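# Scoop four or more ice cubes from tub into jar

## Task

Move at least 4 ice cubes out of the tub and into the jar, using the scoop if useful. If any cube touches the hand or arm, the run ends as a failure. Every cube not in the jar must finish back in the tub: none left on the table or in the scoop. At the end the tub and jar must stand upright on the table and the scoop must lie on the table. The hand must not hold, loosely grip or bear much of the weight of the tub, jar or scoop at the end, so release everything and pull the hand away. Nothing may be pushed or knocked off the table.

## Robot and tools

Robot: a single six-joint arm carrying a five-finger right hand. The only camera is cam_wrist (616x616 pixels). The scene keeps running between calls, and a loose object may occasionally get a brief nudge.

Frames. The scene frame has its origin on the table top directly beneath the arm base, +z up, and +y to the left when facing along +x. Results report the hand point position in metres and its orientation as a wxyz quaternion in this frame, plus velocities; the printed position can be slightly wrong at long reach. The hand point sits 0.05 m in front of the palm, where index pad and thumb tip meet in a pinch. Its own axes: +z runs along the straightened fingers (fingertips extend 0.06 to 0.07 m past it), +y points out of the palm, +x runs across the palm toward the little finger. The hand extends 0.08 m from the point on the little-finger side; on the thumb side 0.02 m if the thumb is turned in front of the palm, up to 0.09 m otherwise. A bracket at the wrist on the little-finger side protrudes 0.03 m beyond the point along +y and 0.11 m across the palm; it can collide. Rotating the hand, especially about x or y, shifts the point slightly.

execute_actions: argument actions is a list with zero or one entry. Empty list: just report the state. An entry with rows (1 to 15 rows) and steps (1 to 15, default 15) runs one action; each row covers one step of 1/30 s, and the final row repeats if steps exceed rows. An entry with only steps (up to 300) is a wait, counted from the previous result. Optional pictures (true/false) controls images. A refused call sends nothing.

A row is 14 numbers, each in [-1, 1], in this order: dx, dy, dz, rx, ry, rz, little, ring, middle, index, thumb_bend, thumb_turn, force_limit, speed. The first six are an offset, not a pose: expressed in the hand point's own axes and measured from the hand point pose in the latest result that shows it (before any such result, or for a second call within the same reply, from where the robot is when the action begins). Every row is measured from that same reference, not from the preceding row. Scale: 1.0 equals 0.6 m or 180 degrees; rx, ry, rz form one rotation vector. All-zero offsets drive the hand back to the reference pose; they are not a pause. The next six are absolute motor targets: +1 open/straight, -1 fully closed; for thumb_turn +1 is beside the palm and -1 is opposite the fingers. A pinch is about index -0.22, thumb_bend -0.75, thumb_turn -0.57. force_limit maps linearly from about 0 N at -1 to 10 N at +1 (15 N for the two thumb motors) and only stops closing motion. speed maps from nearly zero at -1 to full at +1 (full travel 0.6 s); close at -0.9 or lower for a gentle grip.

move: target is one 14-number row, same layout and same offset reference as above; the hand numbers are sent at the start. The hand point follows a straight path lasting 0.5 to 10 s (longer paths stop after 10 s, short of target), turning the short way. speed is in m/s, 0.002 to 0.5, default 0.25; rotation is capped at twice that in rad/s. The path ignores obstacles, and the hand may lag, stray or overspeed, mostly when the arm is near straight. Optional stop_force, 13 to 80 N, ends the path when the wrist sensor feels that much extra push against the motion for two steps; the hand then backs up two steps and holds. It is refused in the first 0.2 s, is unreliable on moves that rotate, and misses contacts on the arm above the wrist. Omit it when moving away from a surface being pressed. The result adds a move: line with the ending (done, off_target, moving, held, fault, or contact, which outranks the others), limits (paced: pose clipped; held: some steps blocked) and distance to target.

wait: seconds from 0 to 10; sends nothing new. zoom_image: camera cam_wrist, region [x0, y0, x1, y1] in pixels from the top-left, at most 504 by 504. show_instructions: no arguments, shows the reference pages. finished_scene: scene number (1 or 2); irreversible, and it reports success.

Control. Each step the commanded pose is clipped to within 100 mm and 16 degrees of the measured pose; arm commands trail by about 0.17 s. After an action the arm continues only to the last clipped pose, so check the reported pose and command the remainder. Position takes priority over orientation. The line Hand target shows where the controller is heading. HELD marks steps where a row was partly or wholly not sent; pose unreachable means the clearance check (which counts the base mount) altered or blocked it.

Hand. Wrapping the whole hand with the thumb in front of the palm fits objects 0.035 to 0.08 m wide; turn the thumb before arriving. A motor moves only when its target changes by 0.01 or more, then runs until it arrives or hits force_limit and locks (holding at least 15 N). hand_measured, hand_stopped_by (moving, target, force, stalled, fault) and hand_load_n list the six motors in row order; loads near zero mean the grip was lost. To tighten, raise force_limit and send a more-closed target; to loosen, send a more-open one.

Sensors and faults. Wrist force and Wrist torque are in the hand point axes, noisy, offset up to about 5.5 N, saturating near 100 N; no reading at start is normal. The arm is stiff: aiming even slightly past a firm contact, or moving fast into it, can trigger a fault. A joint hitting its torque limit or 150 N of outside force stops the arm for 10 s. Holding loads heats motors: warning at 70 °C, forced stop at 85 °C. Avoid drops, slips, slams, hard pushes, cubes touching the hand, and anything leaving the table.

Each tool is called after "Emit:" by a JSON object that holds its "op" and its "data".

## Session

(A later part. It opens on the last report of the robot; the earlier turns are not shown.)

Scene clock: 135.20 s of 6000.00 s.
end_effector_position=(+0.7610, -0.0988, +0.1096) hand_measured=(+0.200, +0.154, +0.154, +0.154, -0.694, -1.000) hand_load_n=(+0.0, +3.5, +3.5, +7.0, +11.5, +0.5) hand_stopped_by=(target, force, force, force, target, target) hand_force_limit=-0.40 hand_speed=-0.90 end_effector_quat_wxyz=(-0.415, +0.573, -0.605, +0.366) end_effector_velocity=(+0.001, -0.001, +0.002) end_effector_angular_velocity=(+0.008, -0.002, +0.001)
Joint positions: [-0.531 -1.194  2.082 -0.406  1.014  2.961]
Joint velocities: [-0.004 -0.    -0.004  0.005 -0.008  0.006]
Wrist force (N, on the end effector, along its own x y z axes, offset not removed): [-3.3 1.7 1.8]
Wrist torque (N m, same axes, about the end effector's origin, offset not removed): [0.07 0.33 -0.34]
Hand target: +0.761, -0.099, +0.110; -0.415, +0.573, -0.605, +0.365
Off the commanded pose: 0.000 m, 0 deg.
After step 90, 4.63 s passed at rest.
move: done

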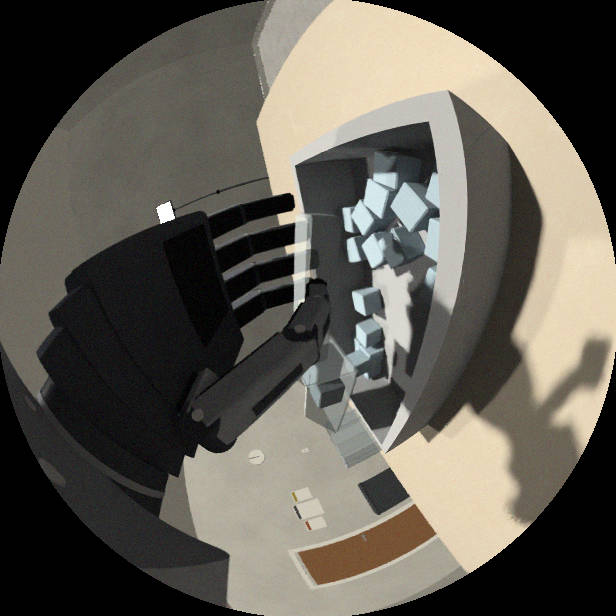

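Emit:
{"op": "move", "data": {"target": [-0.016,-0.168,-0.071,0,0,0,0.2,-0.55,-0.5,-0.5,-0.7,-1,-0.4,-0.9], "speed": 0.08}}

Emit:
{"op": "move", "data": {"target": [-0.28,0.022,0.01,0,0,0,0.2,-0.55,-0.5,-0.5,-0.7,-1,-0.4,-0.9], "speed": 0.07}}

Scene clock: 161.40 s of 6000.00 s.
end_effector_position=(+0.7610, -0.0981, +0.2193) hand_measured=(+0.200, +0.154, +0.154, +0.154, -0.694, -1.000) hand_load_n=(+0.0, +3.5, +3.5, +7.0, +11.5, +0.5) hand_stopped_by=(target, force, force, force, target, target) hand_force_limit=-0.40 hand_speed=-0.90 end_effector_quat_wxyz=(-0.415, +0.573, -0.605, +0.366) end_effector_velocity=(+0.000, +0.000, +0.002) end_effector_angular_velocity=(-0.001, +0.001, +0.001)
Joint positions: [-0.53  -1.337  2.018 -0.2    1.015  2.962]
Joint velocities: [ 0.001 -0.002 -0.002  0.005 -0.    -0.001]
Wrist force (N, on the end effector, along its own x y z axes, offset not removed): [-1.2 1.3 0.4]
Wrist torque (N m, same axes, about the end effector's origin, offset not removed): [0.08 0.02 -0.22]
Hand target: +0.761, -0.098, +0.219; -0.415, +0.573, -0.605, +0.366
Off the commanded pose: 0.000 m, 0 deg.
After step 90, 21.37 s passed at rest.
move: done

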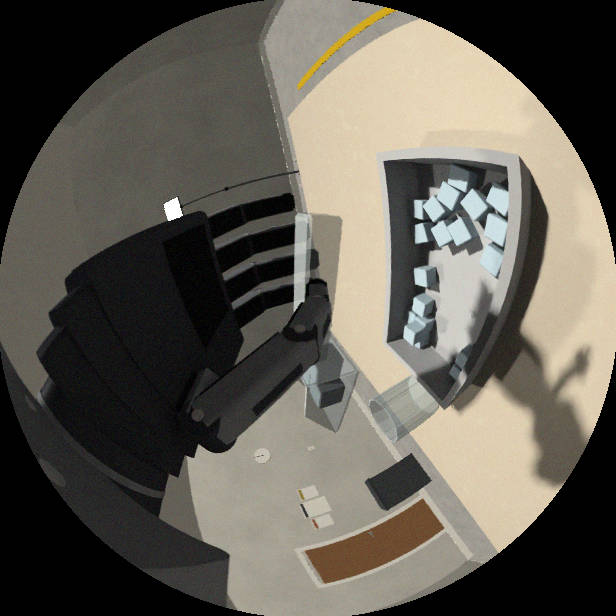

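Scene clock: 164.23 s of 6000.00 s.
end_effector_position=(+0.7609, +0.0704, +0.2189) hand_measured=(+0.200, +0.154, +0.154, +0.154, -0.694, -1.000) hand_load_n=(+0.0, +3.5, +3.5, +7.0, +11.5, +0.5) hand_stopped_by=(target, force, force, force, target, target) hand_force_limit=-0.40 hand_speed=-0.90 end_effector_quat_wxyz=(-0.415, +0.573, -0.605, +0.366) end_effector_velocity=(+0.000, +0.002, +0.000) end_effector_angular_velocity=(-0.000, +0.000, -0.001)
Joint positions: [-0.235 -1.375  2.062 -0.264  1.281  3.103]
Joint velocities: [ 0.004 -0.    -0.001  0.     0.005  0.002]
Wrist force (N, on the end effector, along its own x y z axes, offset not removed): [-3.2 0.3 -1.3]
Wrist torque (N m, same axes, about the end effector's origin, offset not removed): [0.11 0.26 -0.38]
Hand target: +0.761, +0.071, +0.219; -0.415, +0.573, -0.605, +0.366
Off the commanded pose: 0.000 m, 0 deg.
move: done

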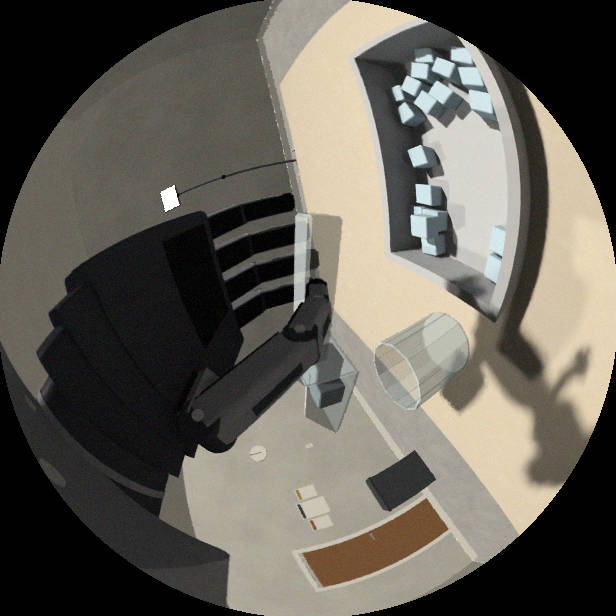

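Emit:
{"op": "move", "data": {"target": [0.003,0.035,0.015,0,0.0217,-0.0511,0.2,-0.55,-0.5,-0.5,-0.7,-1,-0.4,-0.9], "speed": 0.04}}

Emit:
{"op": "zoom_image", "data": {"camera": "cam_wrist", "region": [280,280,480,480]}}

Scene clock: 176.13 s of 6000.00 s.
end_effector_position=(+0.7610, +0.0705, +0.1962) hand_measured=(+0.200, +0.154, +0.154, +0.154, -0.694, -1.000) hand_load_n=(+0.0, +3.5, +3.5, +7.0, +11.5, +0.5) hand_stopped_by=(target, force, force, force, target, target) hand_force_limit=-0.40 hand_speed=-0.90 end_effector_quat_wxyz=(-0.364, +0.607, -0.571, +0.417) end_effector_velocity=(+0.000, +0.000, -0.002) end_effector_angular_velocity=(-0.014, -0.000, -0.000)
Joint positions: [-0.182 -1.354  2.073 -0.309  1.396  2.968]
Joint velocities: [ 0.005  0.003  0.001 -0.005  0.01  -0.011]
Wrist force (N, on the end effector, along its own x y z axes, offset not removed): [-2.7 1.3 0.0]
Wrist torque (N m, same axes, about the end effector's origin, offset not removed): [0.18 0.20 -0.35]
Hand target: +0.761, +0.070, +0.196; -0.364, +0.607, -0.570, +0.417
Off the commanded pose: 0.000 m, 0 deg.
After step 90, 6.50 s passed at rest.
move: done

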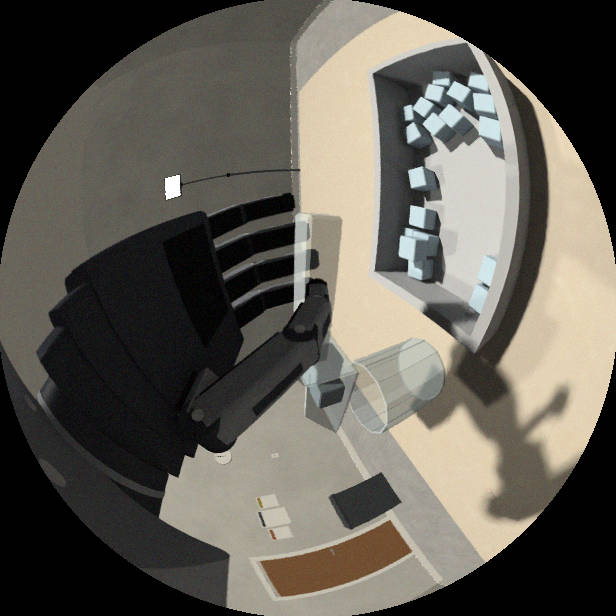

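Region (280, 280, 480, 480) of cam_wrist's 616x616 image, scaled by 2.520, with more detail than that image has.

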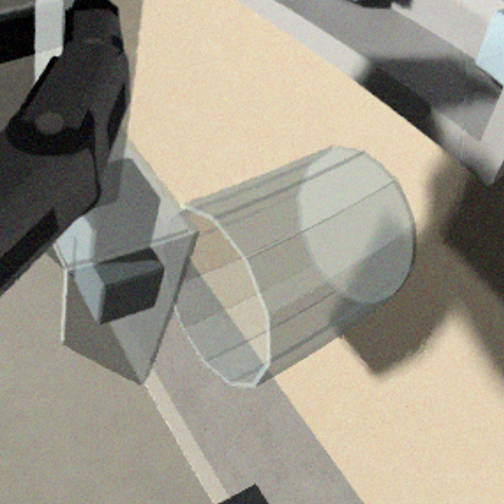

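Emit:
{"op": "move", "data": {"target": [0.031,0.026,0.011,0,0,0,0.2,-0.55,-0.5,-0.5,-0.7,-1,-0.4,-0.9], "speed": 0.03}}

Emit:
{"op": "zoom_image", "data": {"camera": "cam_wrist", "region": [280,300,460,480]}}

Scene clock: 196.63 s of 6000.00 s.
end_effector_position=(+0.7611, +0.0506, +0.1811) hand_measured=(+0.200, +0.154, +0.154, +0.154, -0.694, -1.000) hand_load_n=(+0.0, +3.5, +3.5, +7.0, +11.5, +0.5) hand_stopped_by=(target, force, force, force, target, target) hand_force_limit=-0.40 hand_speed=-0.90 end_effector_quat_wxyz=(-0.364, +0.607, -0.571, +0.417) end_effector_velocity=(+0.001, -0.002, -0.000) end_effector_angular_velocity=(-0.002, -0.003, +0.000)
Joint positions: [-0.22  -1.337  2.087 -0.337  1.361  2.952]
Joint velocities: [-0.003  0.002 -0.001 -0.004 -0.003 -0.002]
Wrist force (N, on the end effector, along its own x y z axes, offset not removed): [-1.6 2.3 -0.4]
Wrist torque (N m, same axes, about the end effector's origin, offset not removed): [0.42 0.10 -0.19]
Hand target: +0.761, +0.050, +0.181; -0.364, +0.607, -0.571, +0.417
Off the commanded pose: 0.000 m, 0 deg.
After step 90, 16.33 s passed at rest.
move: done

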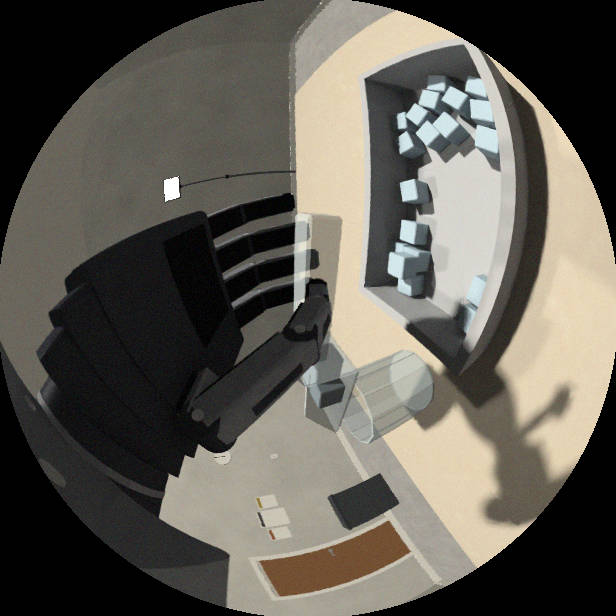

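Region (280, 300, 460, 480) of cam_wrist's 616x616 image, scaled by 2.800, with more detail than that image has.

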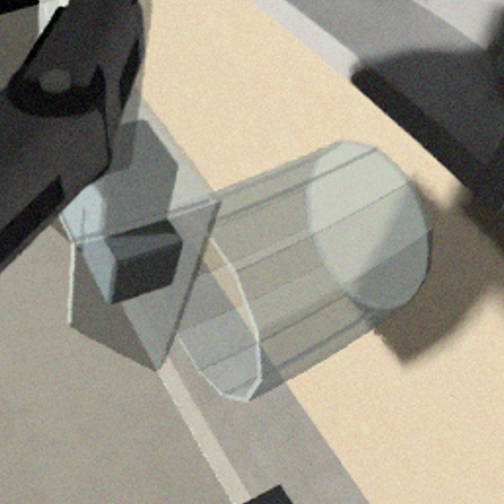

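Emit:
{"op": "move", "data": {"target": [0.002,-0.023,-0.01,0,0.0217,-0.0511,0.2,-0.55,-0.5,-0.5,-0.7,-1,-0.4,-0.9], "speed": 0.03}}

Emit:
{"op": "zoom_image", "data": {"camera": "cam_wrist", "region": [280,320,440,480]}}

Scene clock: 205.37 s of 6000.00 s.
end_effector_position=(+0.7609, +0.0508, +0.1961) hand_measured=(+0.200, +0.154, +0.154, +0.154, -0.694, -1.000) hand_load_n=(+0.0, +3.5, +3.5, +7.0, +11.5, +0.5) hand_stopped_by=(target, force, force, force, target, target) hand_force_limit=-0.40 hand_speed=-0.90 end_effector_quat_wxyz=(-0.310, +0.636, -0.533, +0.465) end_effector_velocity=(-0.000, -0.000, +0.001) end_effector_angular_velocity=(-0.011, +0.001, -0.001)
Joint positions: [-0.166 -1.357  2.075 -0.325  1.476  2.817]
Joint velocities: [ 0.003 -0.001 -0.     0.001  0.008 -0.009]
Wrist force (N, on the end effector, along its own x y z axes, offset not removed): [-1.2 2.1 1.6]
Wrist torque (N m, same axes, about the end effector's origin, offset not removed): [0.23 -0.14 -0.24]
Hand target: +0.761, +0.051, +0.196; -0.310, +0.636, -0.532, +0.465
Off the commanded pose: 0.000 m, 0 deg.
After step 90, 2.60 s passed at rest.
move: done

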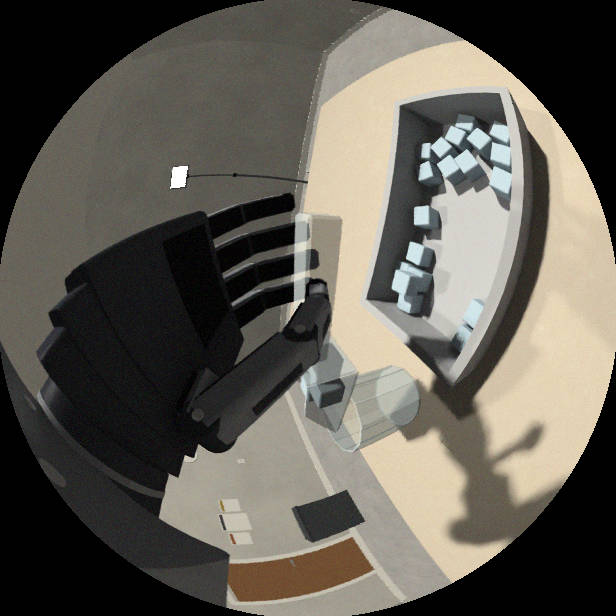

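Region (280, 320, 440, 480) of cam_wrist's 616x616 image, scaled by 3.150, with more detail than that image has.

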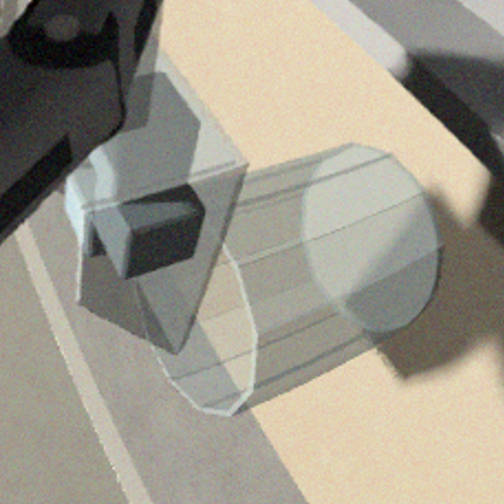

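Emit:
{"op": "move", "data": {"target": [0.017,0.022,-0.018,0,0,0,0.2,-0.55,-0.5,-0.5,-0.7,-1,-0.4,-0.9], "speed": 0.02}}

Emit:
{"op": "zoom_image", "data": {"camera": "cam_wrist", "region": [280,320,440,480]}}

Scene clock: 215.73 s of 6000.00 s.
end_effector_position=(+0.7460, +0.0389, +0.1911) hand_measured=(+0.200, +0.154, +0.154, +0.154, -0.694, -1.000) hand_load_n=(+0.0, +3.5, +3.5, +7.5, +11.5, +0.5) hand_stopped_by=(target, force, force, force, target, target) hand_force_limit=-0.40 hand_speed=-0.90 end_effector_quat_wxyz=(-0.310, +0.636, -0.533, +0.465) end_effector_velocity=(-0.001, -0.001, +0.001) end_effector_angular_velocity=(+0.000, -0.003, -0.000)
Joint positions: [-0.196 -1.375  2.109 -0.341  1.449  2.805]
Joint velocities: [-0.003 -0.003  0.003 -0.002 -0.003 -0.   ]
Wrist force (N, on the end effector, along its own x y z axes, offset not removed): [-1.9 1.3 1.9]
Wrist torque (N m, same axes, about the end effector's origin, offset not removed): [0.07 -0.04 -0.27]
Hand target: +0.746, +0.039, +0.191; -0.310, +0.636, -0.533, +0.465
Off the commanded pose: 0.000 m, 0 deg.
After step 120, 5.07 s passed at rest.
move: done

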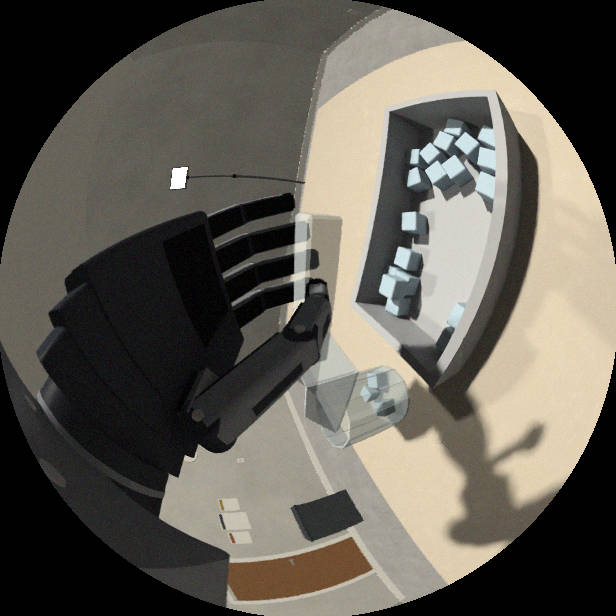

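Region (280, 320, 440, 480) of cam_wrist's 616x616 image, scaled by 3.150, with more detail than that image has.

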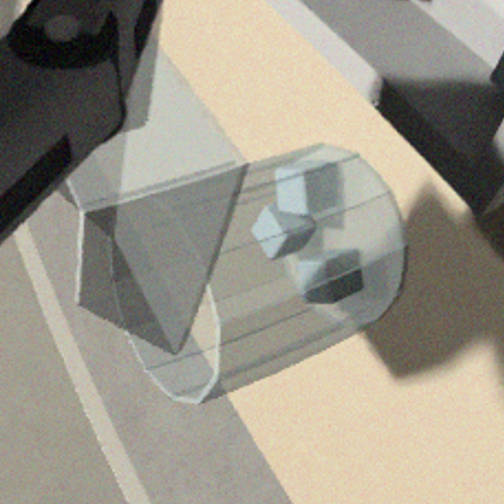

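Emit:
{"op": "move", "data": {"target": [0.13,-0.02,0,0,0,0,0.2,-0.55,-0.5,-0.5,-0.7,-1,-0.4,-0.9], "speed": 0.1}}

Emit:
{"op": "move", "data": {"target": [0.18,0.0,0.072,0,0.076,-0.179,0.2,-0.55,-0.5,-0.5,-0.7,-1,-0.4,-0.9], "speed": 0.15}}

Scene clock: 222.97 s of 6000.00 s.
end_effector_position=(+0.7508, -0.0333, +0.2220) hand_measured=(+0.200, +0.154, +0.154, +0.154, -0.694, -1.000) hand_load_n=(+0.0, +3.5, +3.5, +7.5, +11.5, +0.5) hand_stopped_by=(target, force, force, force, target, target) hand_force_limit=-0.40 hand_speed=-0.90 end_effector_quat_wxyz=(-0.310, +0.636, -0.533, +0.465) end_effector_velocity=(-0.000, -0.002, +0.000) end_effector_angular_velocity=(+0.000, +0.001, -0.000)
Joint positions: [-0.331 -1.406  2.078 -0.269  1.325  2.752]
Joint velocities: [-0.004  0.    -0.001  0.002 -0.004 -0.002]
Wrist force (N, on the end effector, along its own x y z axes, offset not removed): [-3.5 2.5 1.2]
Wrist torque (N m, same axes, about the end effector's origin, offset not removed): [0.39 0.23 -0.33]
Hand target: +0.751, -0.034, +0.222; -0.310, +0.636, -0.533, +0.465
Off the commanded pose: 0.000 m, 0 deg.
After step 90, 3.00 s passed at rest.
move: done

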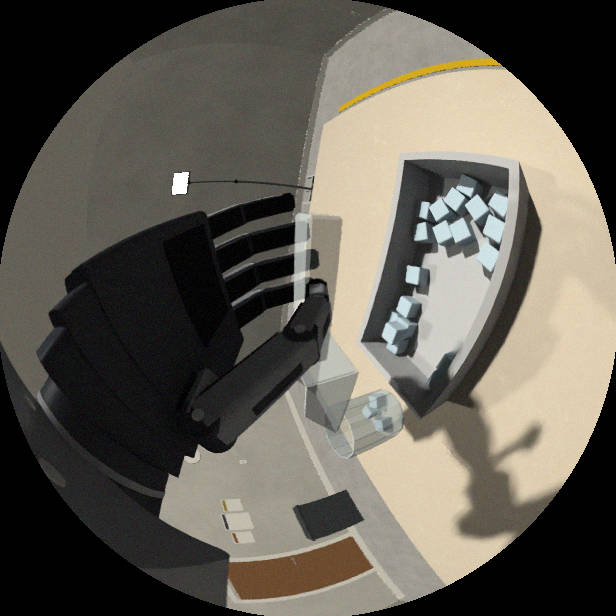

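Scene clock: 225.40 s of 6000.00 s.
end_effector_position=(+0.7907, -0.1416, +0.2340) hand_measured=(+0.200, +0.154, +0.154, +0.154, -0.694, -1.000) hand_load_n=(+0.0, +3.5, +3.5, +7.5, +11.5, +0.5) hand_stopped_by=(target, force, force, force, target, target) hand_force_limit=-0.40 hand_speed=-0.90 end_effector_quat_wxyz=(-0.105, +0.699, -0.369, +0.603) end_effector_velocity=(+0.002, -0.002, +0.000) end_effector_angular_velocity=(-0.013, -0.003, +0.001)
Joint positions: [-0.334 -1.346  2.045 -0.441  1.507  2.21 ]
Joint velocities: [ 0.     0.002  0.    -0.009  0.002 -0.011]
Wrist force (N, on the end effector, along its own x y z axes, offset not removed): [-3.3 1.7 0.1]
Wrist torque (N m, same axes, about the end effector's origin, offset not removed): [0.33 0.14 -0.23]
Hand target: +0.791, -0.142, +0.234; -0.105, +0.699, -0.368, +0.604
Off the commanded pose: 0.000 m, 0 deg.
move: done

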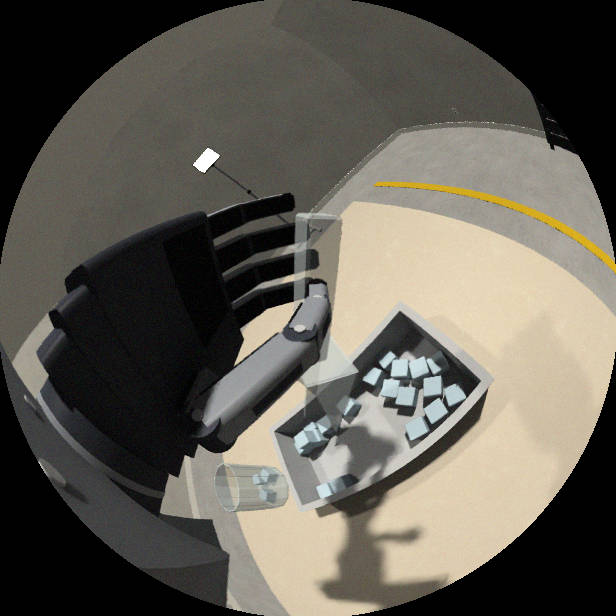

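Emit:
{"op": "move", "data": {"target": [-0.021,0.096,0.041,0,0,0,0.2,-0.55,-0.5,-0.5,-0.7,-1,-0.4,-0.9], "speed": 0.06}}

Emit:
{"op": "zoom_image", "data": {"camera": "cam_wrist", "region": [230,300,470,540]}}

Scene clock: 231.77 s of 6000.00 s.
end_effector_position=(+0.7910, -0.1815, +0.1842) hand_measured=(+0.200, +0.154, +0.154, +0.154, -0.694, -1.000) hand_load_n=(+0.0, +3.5, +3.5, +7.5, +11.5, +0.5) hand_stopped_by=(target, force, force, force, target, target) hand_force_limit=-0.40 hand_speed=-0.90 end_effector_quat_wxyz=(-0.105, +0.699, -0.369, +0.603) end_effector_velocity=(+0.000, -0.002, -0.001) end_effector_angular_velocity=(-0.001, -0.001, +0.000)
Joint positions: [-0.401 -1.278  2.069 -0.532  1.443  2.193]
Joint velocities: [-0.003  0.002  0.001 -0.004 -0.002 -0.002]
Wrist force (N, on the end effector, along its own x y z axes, offset not removed): [-3.3 0.3 -0.2]
Wrist torque (N m, same axes, about the end effector's origin, offset not removed): [0.10 0.23 -0.28]
Hand target: +0.791, -0.182, +0.184; -0.105, +0.699, -0.369, +0.603
Off the commanded pose: 0.000 m, 0 deg.
After step 90, 1.90 s passed at rest.
move: done

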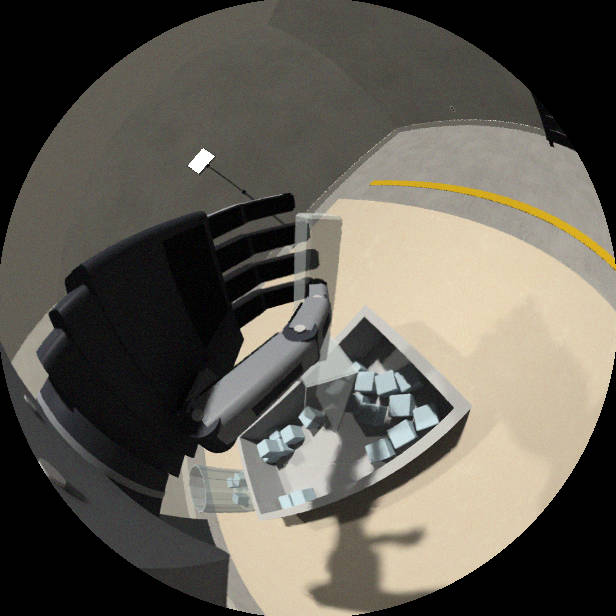

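Region (230, 300, 470, 540) of cam_wrist's 616x616 image, scaled by 2.100, with more detail than that image has.

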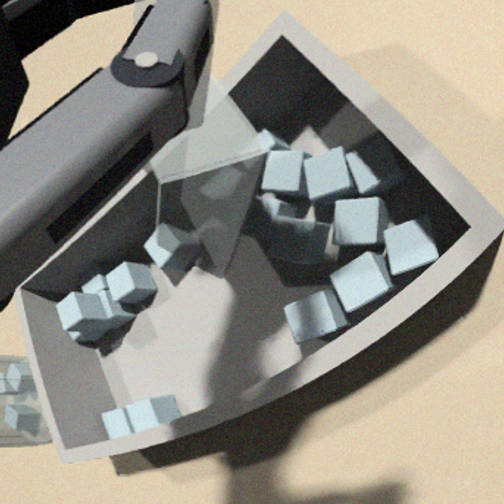

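Slide down along the scoop: y +.015, z −.032.

Emit:
{"op": "move", "data": {"target": [-0.057,0.014,0.006,0,0,0,0.2,-0.55,-0.5,-0.5,-0.7,-1,-0.4,-0.9], "speed": 0.025}}

Emit:
{"op": "zoom_image", "data": {"camera": "cam_wrist", "region": [230,300,470,540]}}

Scene clock: 239.63 s of 6000.00 s.
end_effector_position=(+0.7911, -0.1666, +0.1523) hand_measured=(+0.200, +0.154, +0.154, +0.154, -0.694, -1.000) hand_load_n=(+0.0, +3.5, +3.5, +7.5, +11.5, +0.5) hand_stopped_by=(target, force, force, force, target, target) hand_force_limit=-0.40 hand_speed=-0.90 end_effector_quat_wxyz=(-0.105, +0.699, -0.369, +0.603) end_effector_velocity=(-0.001, +0.001, -0.002) end_effector_angular_velocity=(+0.000, +0.002, +0.000)
Joint positions: [-0.376 -1.237  2.09  -0.595  1.467  2.199]
Joint velocities: [ 0.002  0.002  0.002 -0.003  0.002 -0.   ]
Wrist force (N, on the end effector, along its own x y z axes, offset not removed): [-3.2 -0.1 -1.3]
Wrist torque (N m, same axes, about the end effector's origin, offset not removed): [0.07 0.28 -0.32]
Hand target: +0.791, -0.167, +0.152; -0.105, +0.699, -0.369, +0.603
Off the commanded pose: 0.000 m, 0 deg.
After step 90, 3.17 s passed at rest.
move: done

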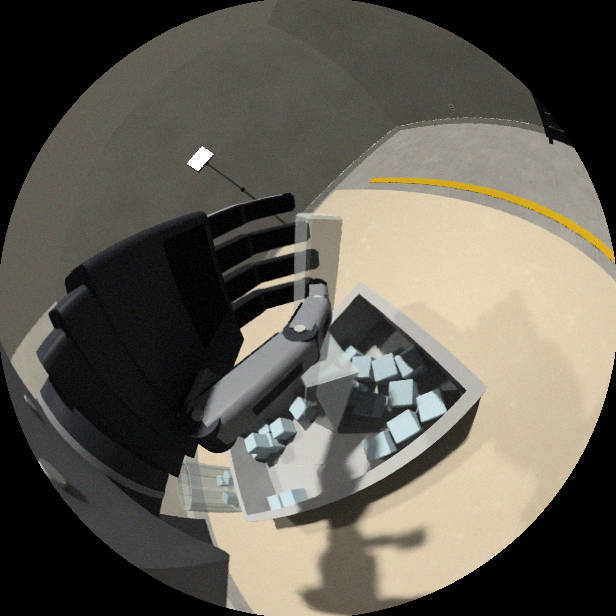

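Region (230, 300, 470, 540) of cam_wrist's 616x616 image, scaled by 2.100, with more detail than that image has.

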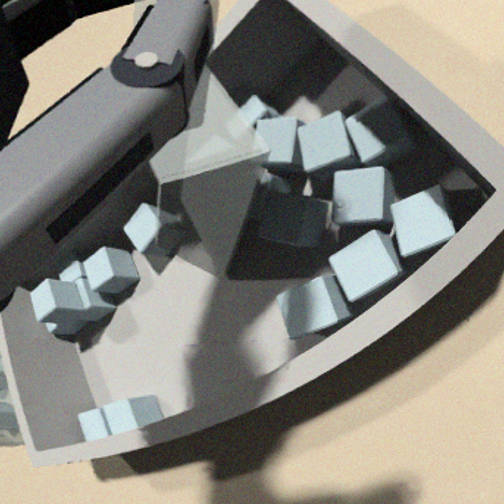

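Emit:
{"op": "move", "data": {"target": [0,-0.014,0.034,0,0,0,0.2,-0.55,-0.5,-0.5,-0.7,-1,-0.4,-0.9], "speed": 0.02}}

Emit:
{"op": "zoom_image", "data": {"camera": "cam_wrist", "region": [230,300,470,540]}}

Scene clock: 246.27 s of 6000.00 s.
end_effector_position=(+0.8129, -0.1667, +0.1522) hand_measured=(+0.200, +0.154, +0.154, +0.154, -0.694, -1.000) hand_load_n=(+0.0, +7.0, +4.0, +3.5, +12.5, -2.0) hand_stopped_by=(target, force, force, force, target, target) hand_force_limit=-0.40 hand_speed=-0.90 end_effector_quat_wxyz=(-0.105, +0.699, -0.369, +0.603) end_effector_velocity=(+0.003, -0.001, +0.002) end_effector_angular_velocity=(-0.001, -0.003, -0.001)
Joint positions: [-0.361 -1.208  2.047 -0.58   1.482  2.203]
Joint velocities: [ 0.001  0.002 -0.005  0.001  0.001  0.   ]
Wrist force (N, on the end effector, along its own x y z axes, offset not removed): [-4.2 2.3 -4.6]
Wrist torque (N m, same axes, about the end effector's origin, offset not removed): [0.38 0.03 -0.42]
Hand target: +0.813, -0.167, +0.152; -0.105, +0.699, -0.369, +0.603
Off the commanded pose: 0.000 m, 0 deg.
After step 90, 2.23 s passed at rest.
move: done

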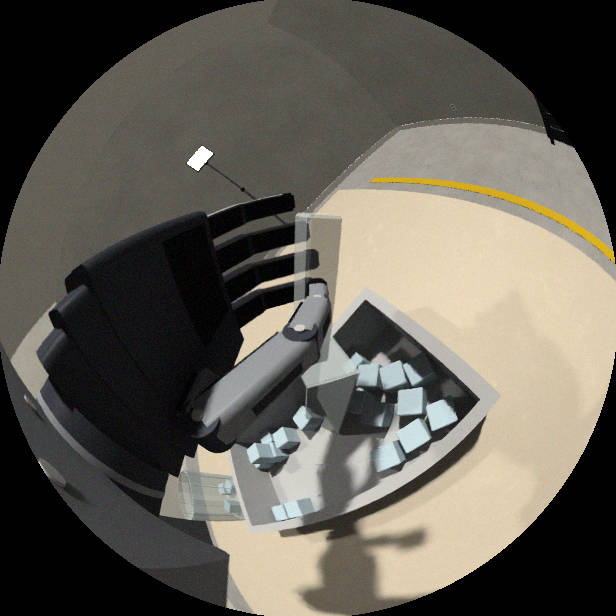

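Region (230, 300, 470, 540) of cam_wrist's 616x616 image, scaled by 2.100, with more detail than that image has.

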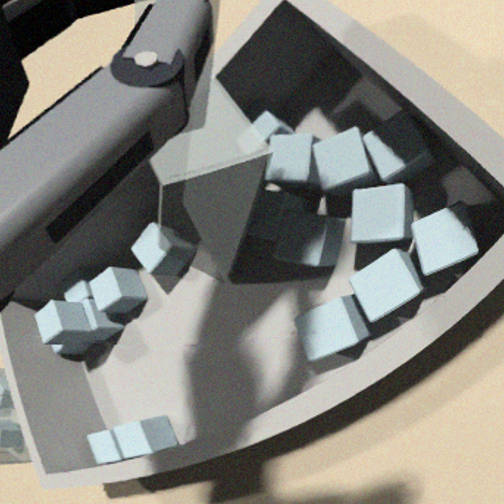

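Emit:
{"op": "move", "data": {"target": [-0.090,0.0175,0.002,0,-0.0434,0.1022,0.2,-0.55,-0.5,-0.5,-0.7,-1,-0.4,-0.9], "speed": 0.04}}

Emit:
{"op": "move", "data": {"target": [-0.074,-0.036,-0.015,0,0,0,0.2,-0.55,-0.5,-0.5,-0.7,-1,-0.4,-0.9], "speed": 0.03}}

Emit:
{"op": "zoom_image", "data": {"camera": "cam_wrist", "region": [230,300,470,540]}}

Scene clock: 257.13 s of 6000.00 s.
end_effector_position=(+0.8100, -0.1400, +0.1045) hand_measured=(+0.200, +0.154, +0.154, +0.154, -0.694, -1.000) hand_load_n=(+0.0, +4.5, +4.0, +6.5, +11.5, -0.5) hand_stopped_by=(target, force, force, force, target, target) hand_force_limit=-0.40 hand_speed=-0.90 end_effector_quat_wxyz=(-0.224, +0.671, -0.467, +0.530) end_effector_velocity=(+0.000, +0.001, -0.001) end_effector_angular_velocity=(+0.013, -0.001, +0.000)
Joint positions: [-0.399 -1.162  2.036 -0.516  1.35   2.496]
Joint velocities: [-0.002  0.002 -0.     0.    -0.006  0.012]
Wrist force (N, on the end effector, along its own x y z axes, offset not removed): [-2.0 0.4 -0.1]
Wrist torque (N m, same axes, about the end effector's origin, offset not removed): [0.07 0.15 -0.25]
Hand target: +0.810, -0.140, +0.104; -0.225, +0.671, -0.468, +0.530
Off the commanded pose: 0.000 m, 0 deg.
After step 90, 3.27 s passed at rest.
move: done

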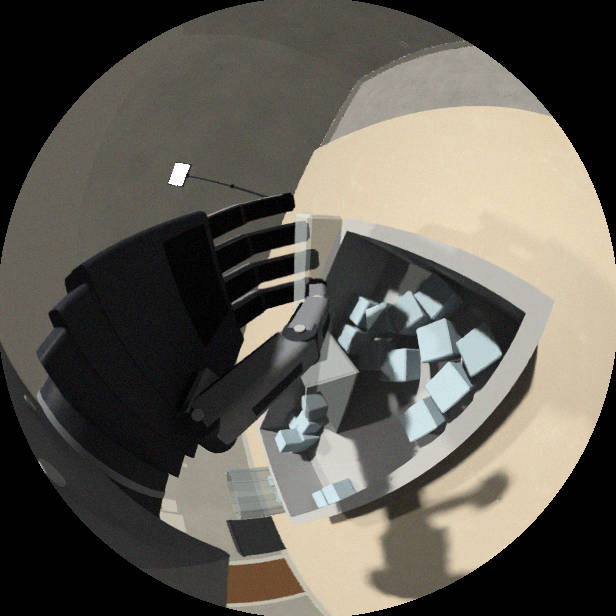

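Scene clock: 259.13 s of 6000.00 s.
end_effector_position=(+0.8100, -0.0900, +0.1024) hand_measured=(+0.200, +0.154, +0.154, +0.154, -0.694, -1.000) hand_load_n=(+0.0, +5.0, +4.0, +6.0, +11.5, -1.0) hand_stopped_by=(target, force, force, force, target, target) hand_force_limit=-0.40 hand_speed=-0.90 end_effector_quat_wxyz=(-0.224, +0.671, -0.467, +0.530) end_effector_velocity=(+0.000, +0.002, +0.000) end_effector_angular_velocity=(+0.000, -0.001, -0.000)
Joint positions: [-0.317 -1.166  2.048 -0.53   1.427  2.525]
Joint velocities: [ 0.004 -0.     0.001 -0.001  0.004  0.002]
Wrist force (N, on the end effector, along its own x y z axes, offset not removed): [1.3 0.7 -2.6]
Wrist torque (N m, same axes, about the end effector's origin, offset not removed): [0.38 -0.03 0.04]
Hand target: +0.810, -0.090, +0.102; -0.224, +0.671, -0.467, +0.530
Off the commanded pose: 0.000 m, 0 deg.
move: done

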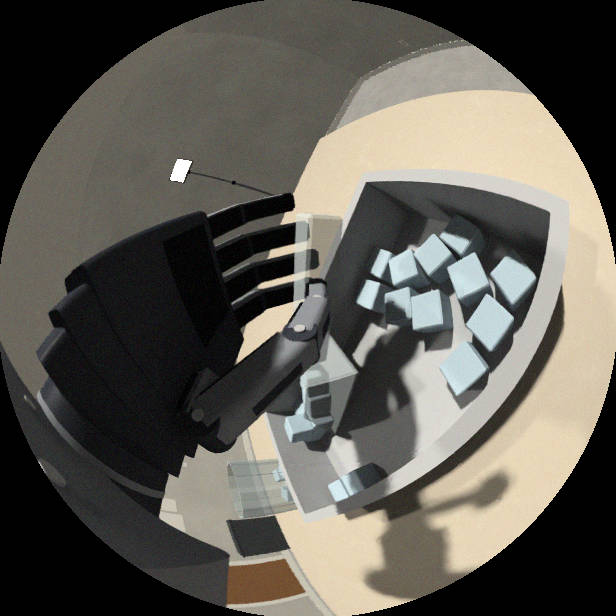

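Region (230, 300, 470, 540) of cam_wrist's 616x616 image, scaled by 2.100, with more detail than that image has.

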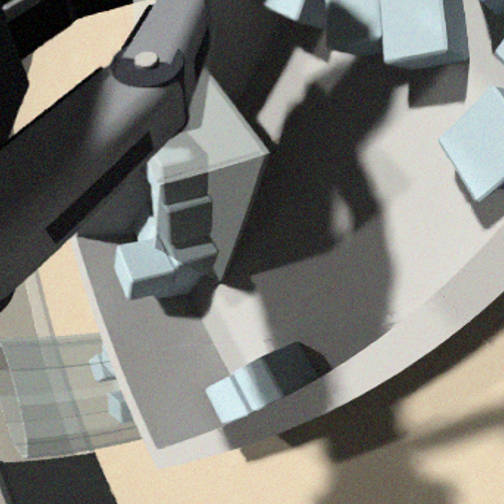

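Emit:
{"op": "move", "data": {"target": [0.02,0.023,0.001,0,-0.026,0.0613,0.2,-0.55,-0.5,-0.5,-0.7,-1,-0.4,-0.9], "speed": 0.04}}

Emit:
{"op": "zoom_image", "data": {"camera": "cam_wrist", "region": [230,300,470,540]}}

Scene clock: 266.27 s of 6000.00 s.
end_effector_position=(+0.8053, -0.1068, +0.0973) hand_measured=(+0.200, +0.154, +0.154, +0.154, -0.694, -1.000) hand_load_n=(+0.0, +3.5, +3.5, +7.0, +11.5, +0.5) hand_stopped_by=(target, force, force, force, target, target) hand_force_limit=-0.40 hand_speed=-0.90 end_effector_quat_wxyz=(-0.292, +0.644, -0.520, +0.479) end_effector_velocity=(-0.001, -0.001, -0.001) end_effector_angular_velocity=(+0.015, +0.002, +0.001)
Joint positions: [-0.402 -1.16   2.036 -0.474  1.279  2.675]
Joint velocities: [-0.005  0.001 -0.001  0.006 -0.011  0.01 ]
Wrist force (N, on the end effector, along its own x y z axes, offset not removed): [-3.8 2.8 -0.2]
Wrist torque (N m, same axes, about the end effector's origin, offset not removed): [0.37 0.40 -0.44]
Hand target: +0.805, -0.107, +0.097; -0.293, +0.644, -0.520, +0.479
Off the commanded pose: 0.000 m, 0 deg.
After step 90, 1.30 s passed at rest.
move: done

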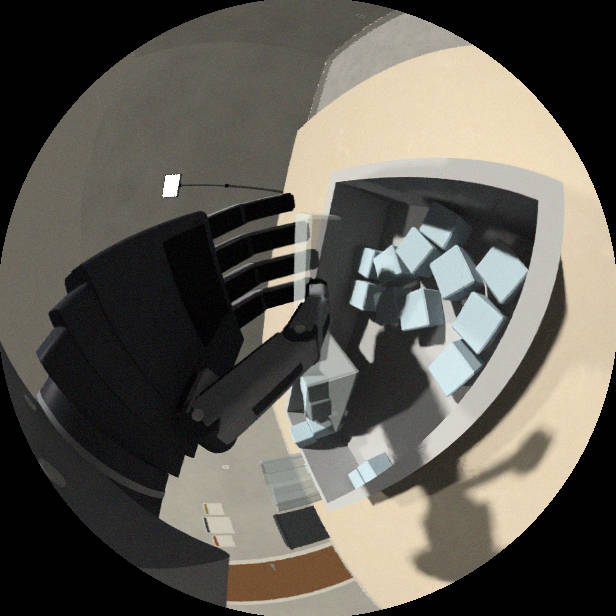

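Region (230, 300, 470, 540) of cam_wrist's 616x616 image, scaled by 2.100, with more detail than that image has.

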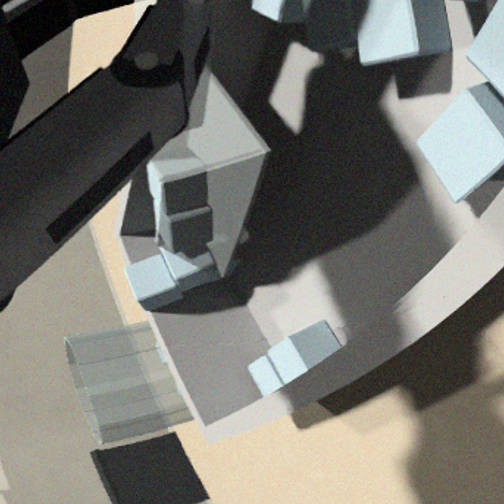

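Top cube is near the rim; back off while tilting a little.

Emit:
{"op": "move", "data": {"target": [0.055,0.024,-0.008,0,-0.013,0.031,0.2,-0.55,-0.5,-0.5,-0.7,-1,-0.4,-0.9], "speed": 0.03}}

Emit:
{"op": "zoom_image", "data": {"camera": "cam_wrist", "region": [230,300,470,540]}}

Scene clock: 273.13 s of 6000.00 s.
end_effector_position=(+0.7954, -0.1416, +0.0967) hand_measured=(+0.200, +0.154, +0.154, +0.154, -0.694, -1.000) hand_load_n=(+0.0, +3.5, +3.5, +7.5, +11.5, +0.5) hand_stopped_by=(target, force, force, force, target, target) hand_force_limit=-0.40 hand_speed=-0.90 end_effector_quat_wxyz=(-0.326, +0.628, -0.544, +0.451) end_effector_velocity=(-0.000, -0.003, +0.001) end_effector_angular_velocity=(+0.005, -0.001, -0.000)
Joint positions: [-0.491 -1.155  2.029 -0.441  1.161  2.727]
Joint velocities: [-0.005 -0.    -0.001  0.002 -0.007  0.003]
Wrist force (N, on the end effector, along its own x y z axes, offset not removed): [-1.6 1.7 0.7]
Wrist torque (N m, same axes, about the end effector's origin, offset not removed): [0.25 0.02 -0.31]
Hand target: +0.795, -0.142, +0.097; -0.326, +0.628, -0.544, +0.451
Off the commanded pose: 0.000 m, 0 deg.
After step 90, 1.83 s passed at rest.
move: done

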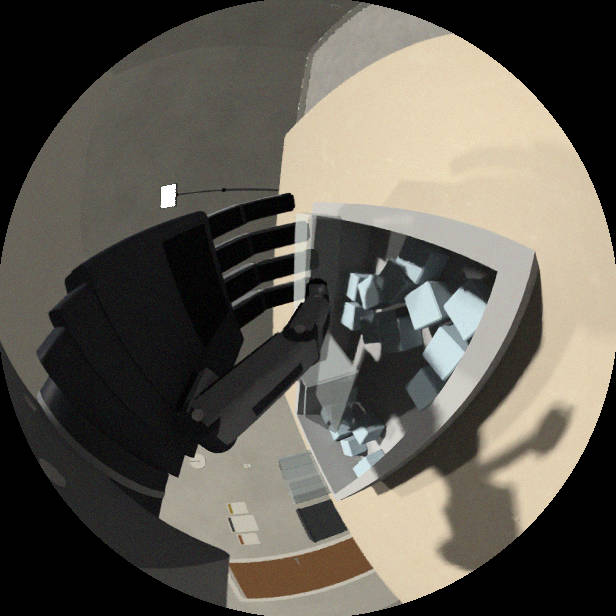

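Region (230, 300, 470, 540) of cam_wrist's 616x616 image, scaled by 2.100, with more detail than that image has.

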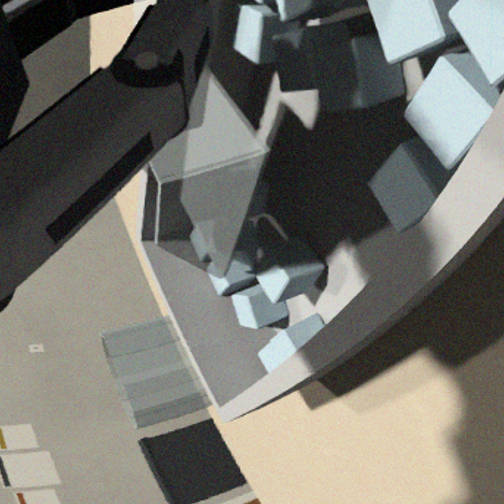

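Emit:
{"op": "move", "data": {"target": [0.051,-0.126,-0.053,0,0.0825,-0.194,0.2,-0.55,-0.5,-0.5,-0.7,-1,-0.4,-0.9], "speed": 0.1}}

Emit:
{"op": "zoom_image", "data": {"camera": "cam_wrist", "region": [230,300,470,540]}}

Scene clock: 285.30 s of 6000.00 s.
end_effector_position=(+0.7955, -0.1540, +0.1833) hand_measured=(+0.200, +0.154, +0.154, +0.154, -0.694, -1.000) hand_load_n=(+0.0, +3.5, +3.5, +7.5, +11.5, +0.5) hand_stopped_by=(target, force, force, force, target, target) hand_force_limit=-0.40 hand_speed=-0.90 end_effector_quat_wxyz=(-0.104, +0.699, -0.369, +0.604) end_effector_velocity=(+0.000, +0.000, +0.002) end_effector_angular_velocity=(-0.012, -0.001, -0.000)
Joint positions: [-0.351 -1.275  2.068 -0.535  1.492  2.205]
Joint velocities: [ 0.003 -0.003  0.001 -0.004  0.005 -0.01 ]
Wrist force (N, on the end effector, along its own x y z axes, offset not removed): [-1.7 -0.1 0.1]
Wrist torque (N m, same axes, about the end effector's origin, offset not removed): [0.01 -0.01 -0.23]
Hand target: +0.795, -0.154, +0.183; -0.104, +0.699, -0.368, +0.604
Off the commanded pose: 0.000 m, 0 deg.
After step 90, 5.50 s passed at rest.
move: done

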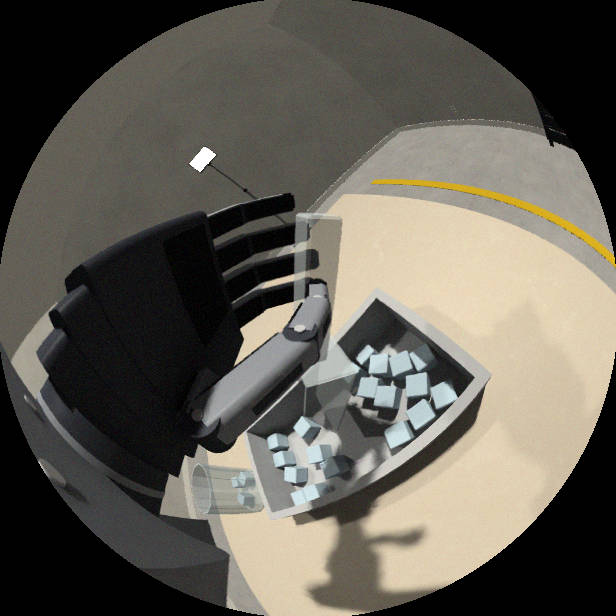

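Region (230, 300, 470, 540) of cam_wrist's 616x616 image, scaled by 2.100, with more detail than that image has.

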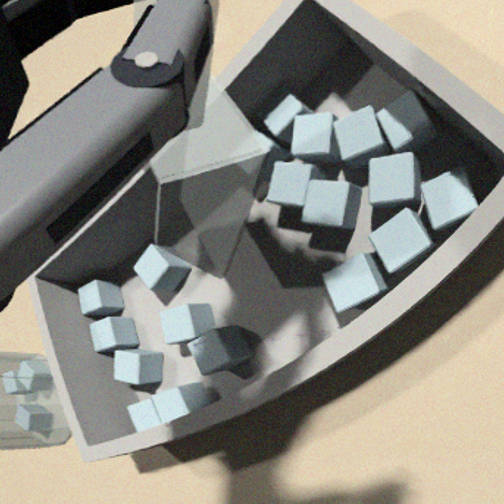

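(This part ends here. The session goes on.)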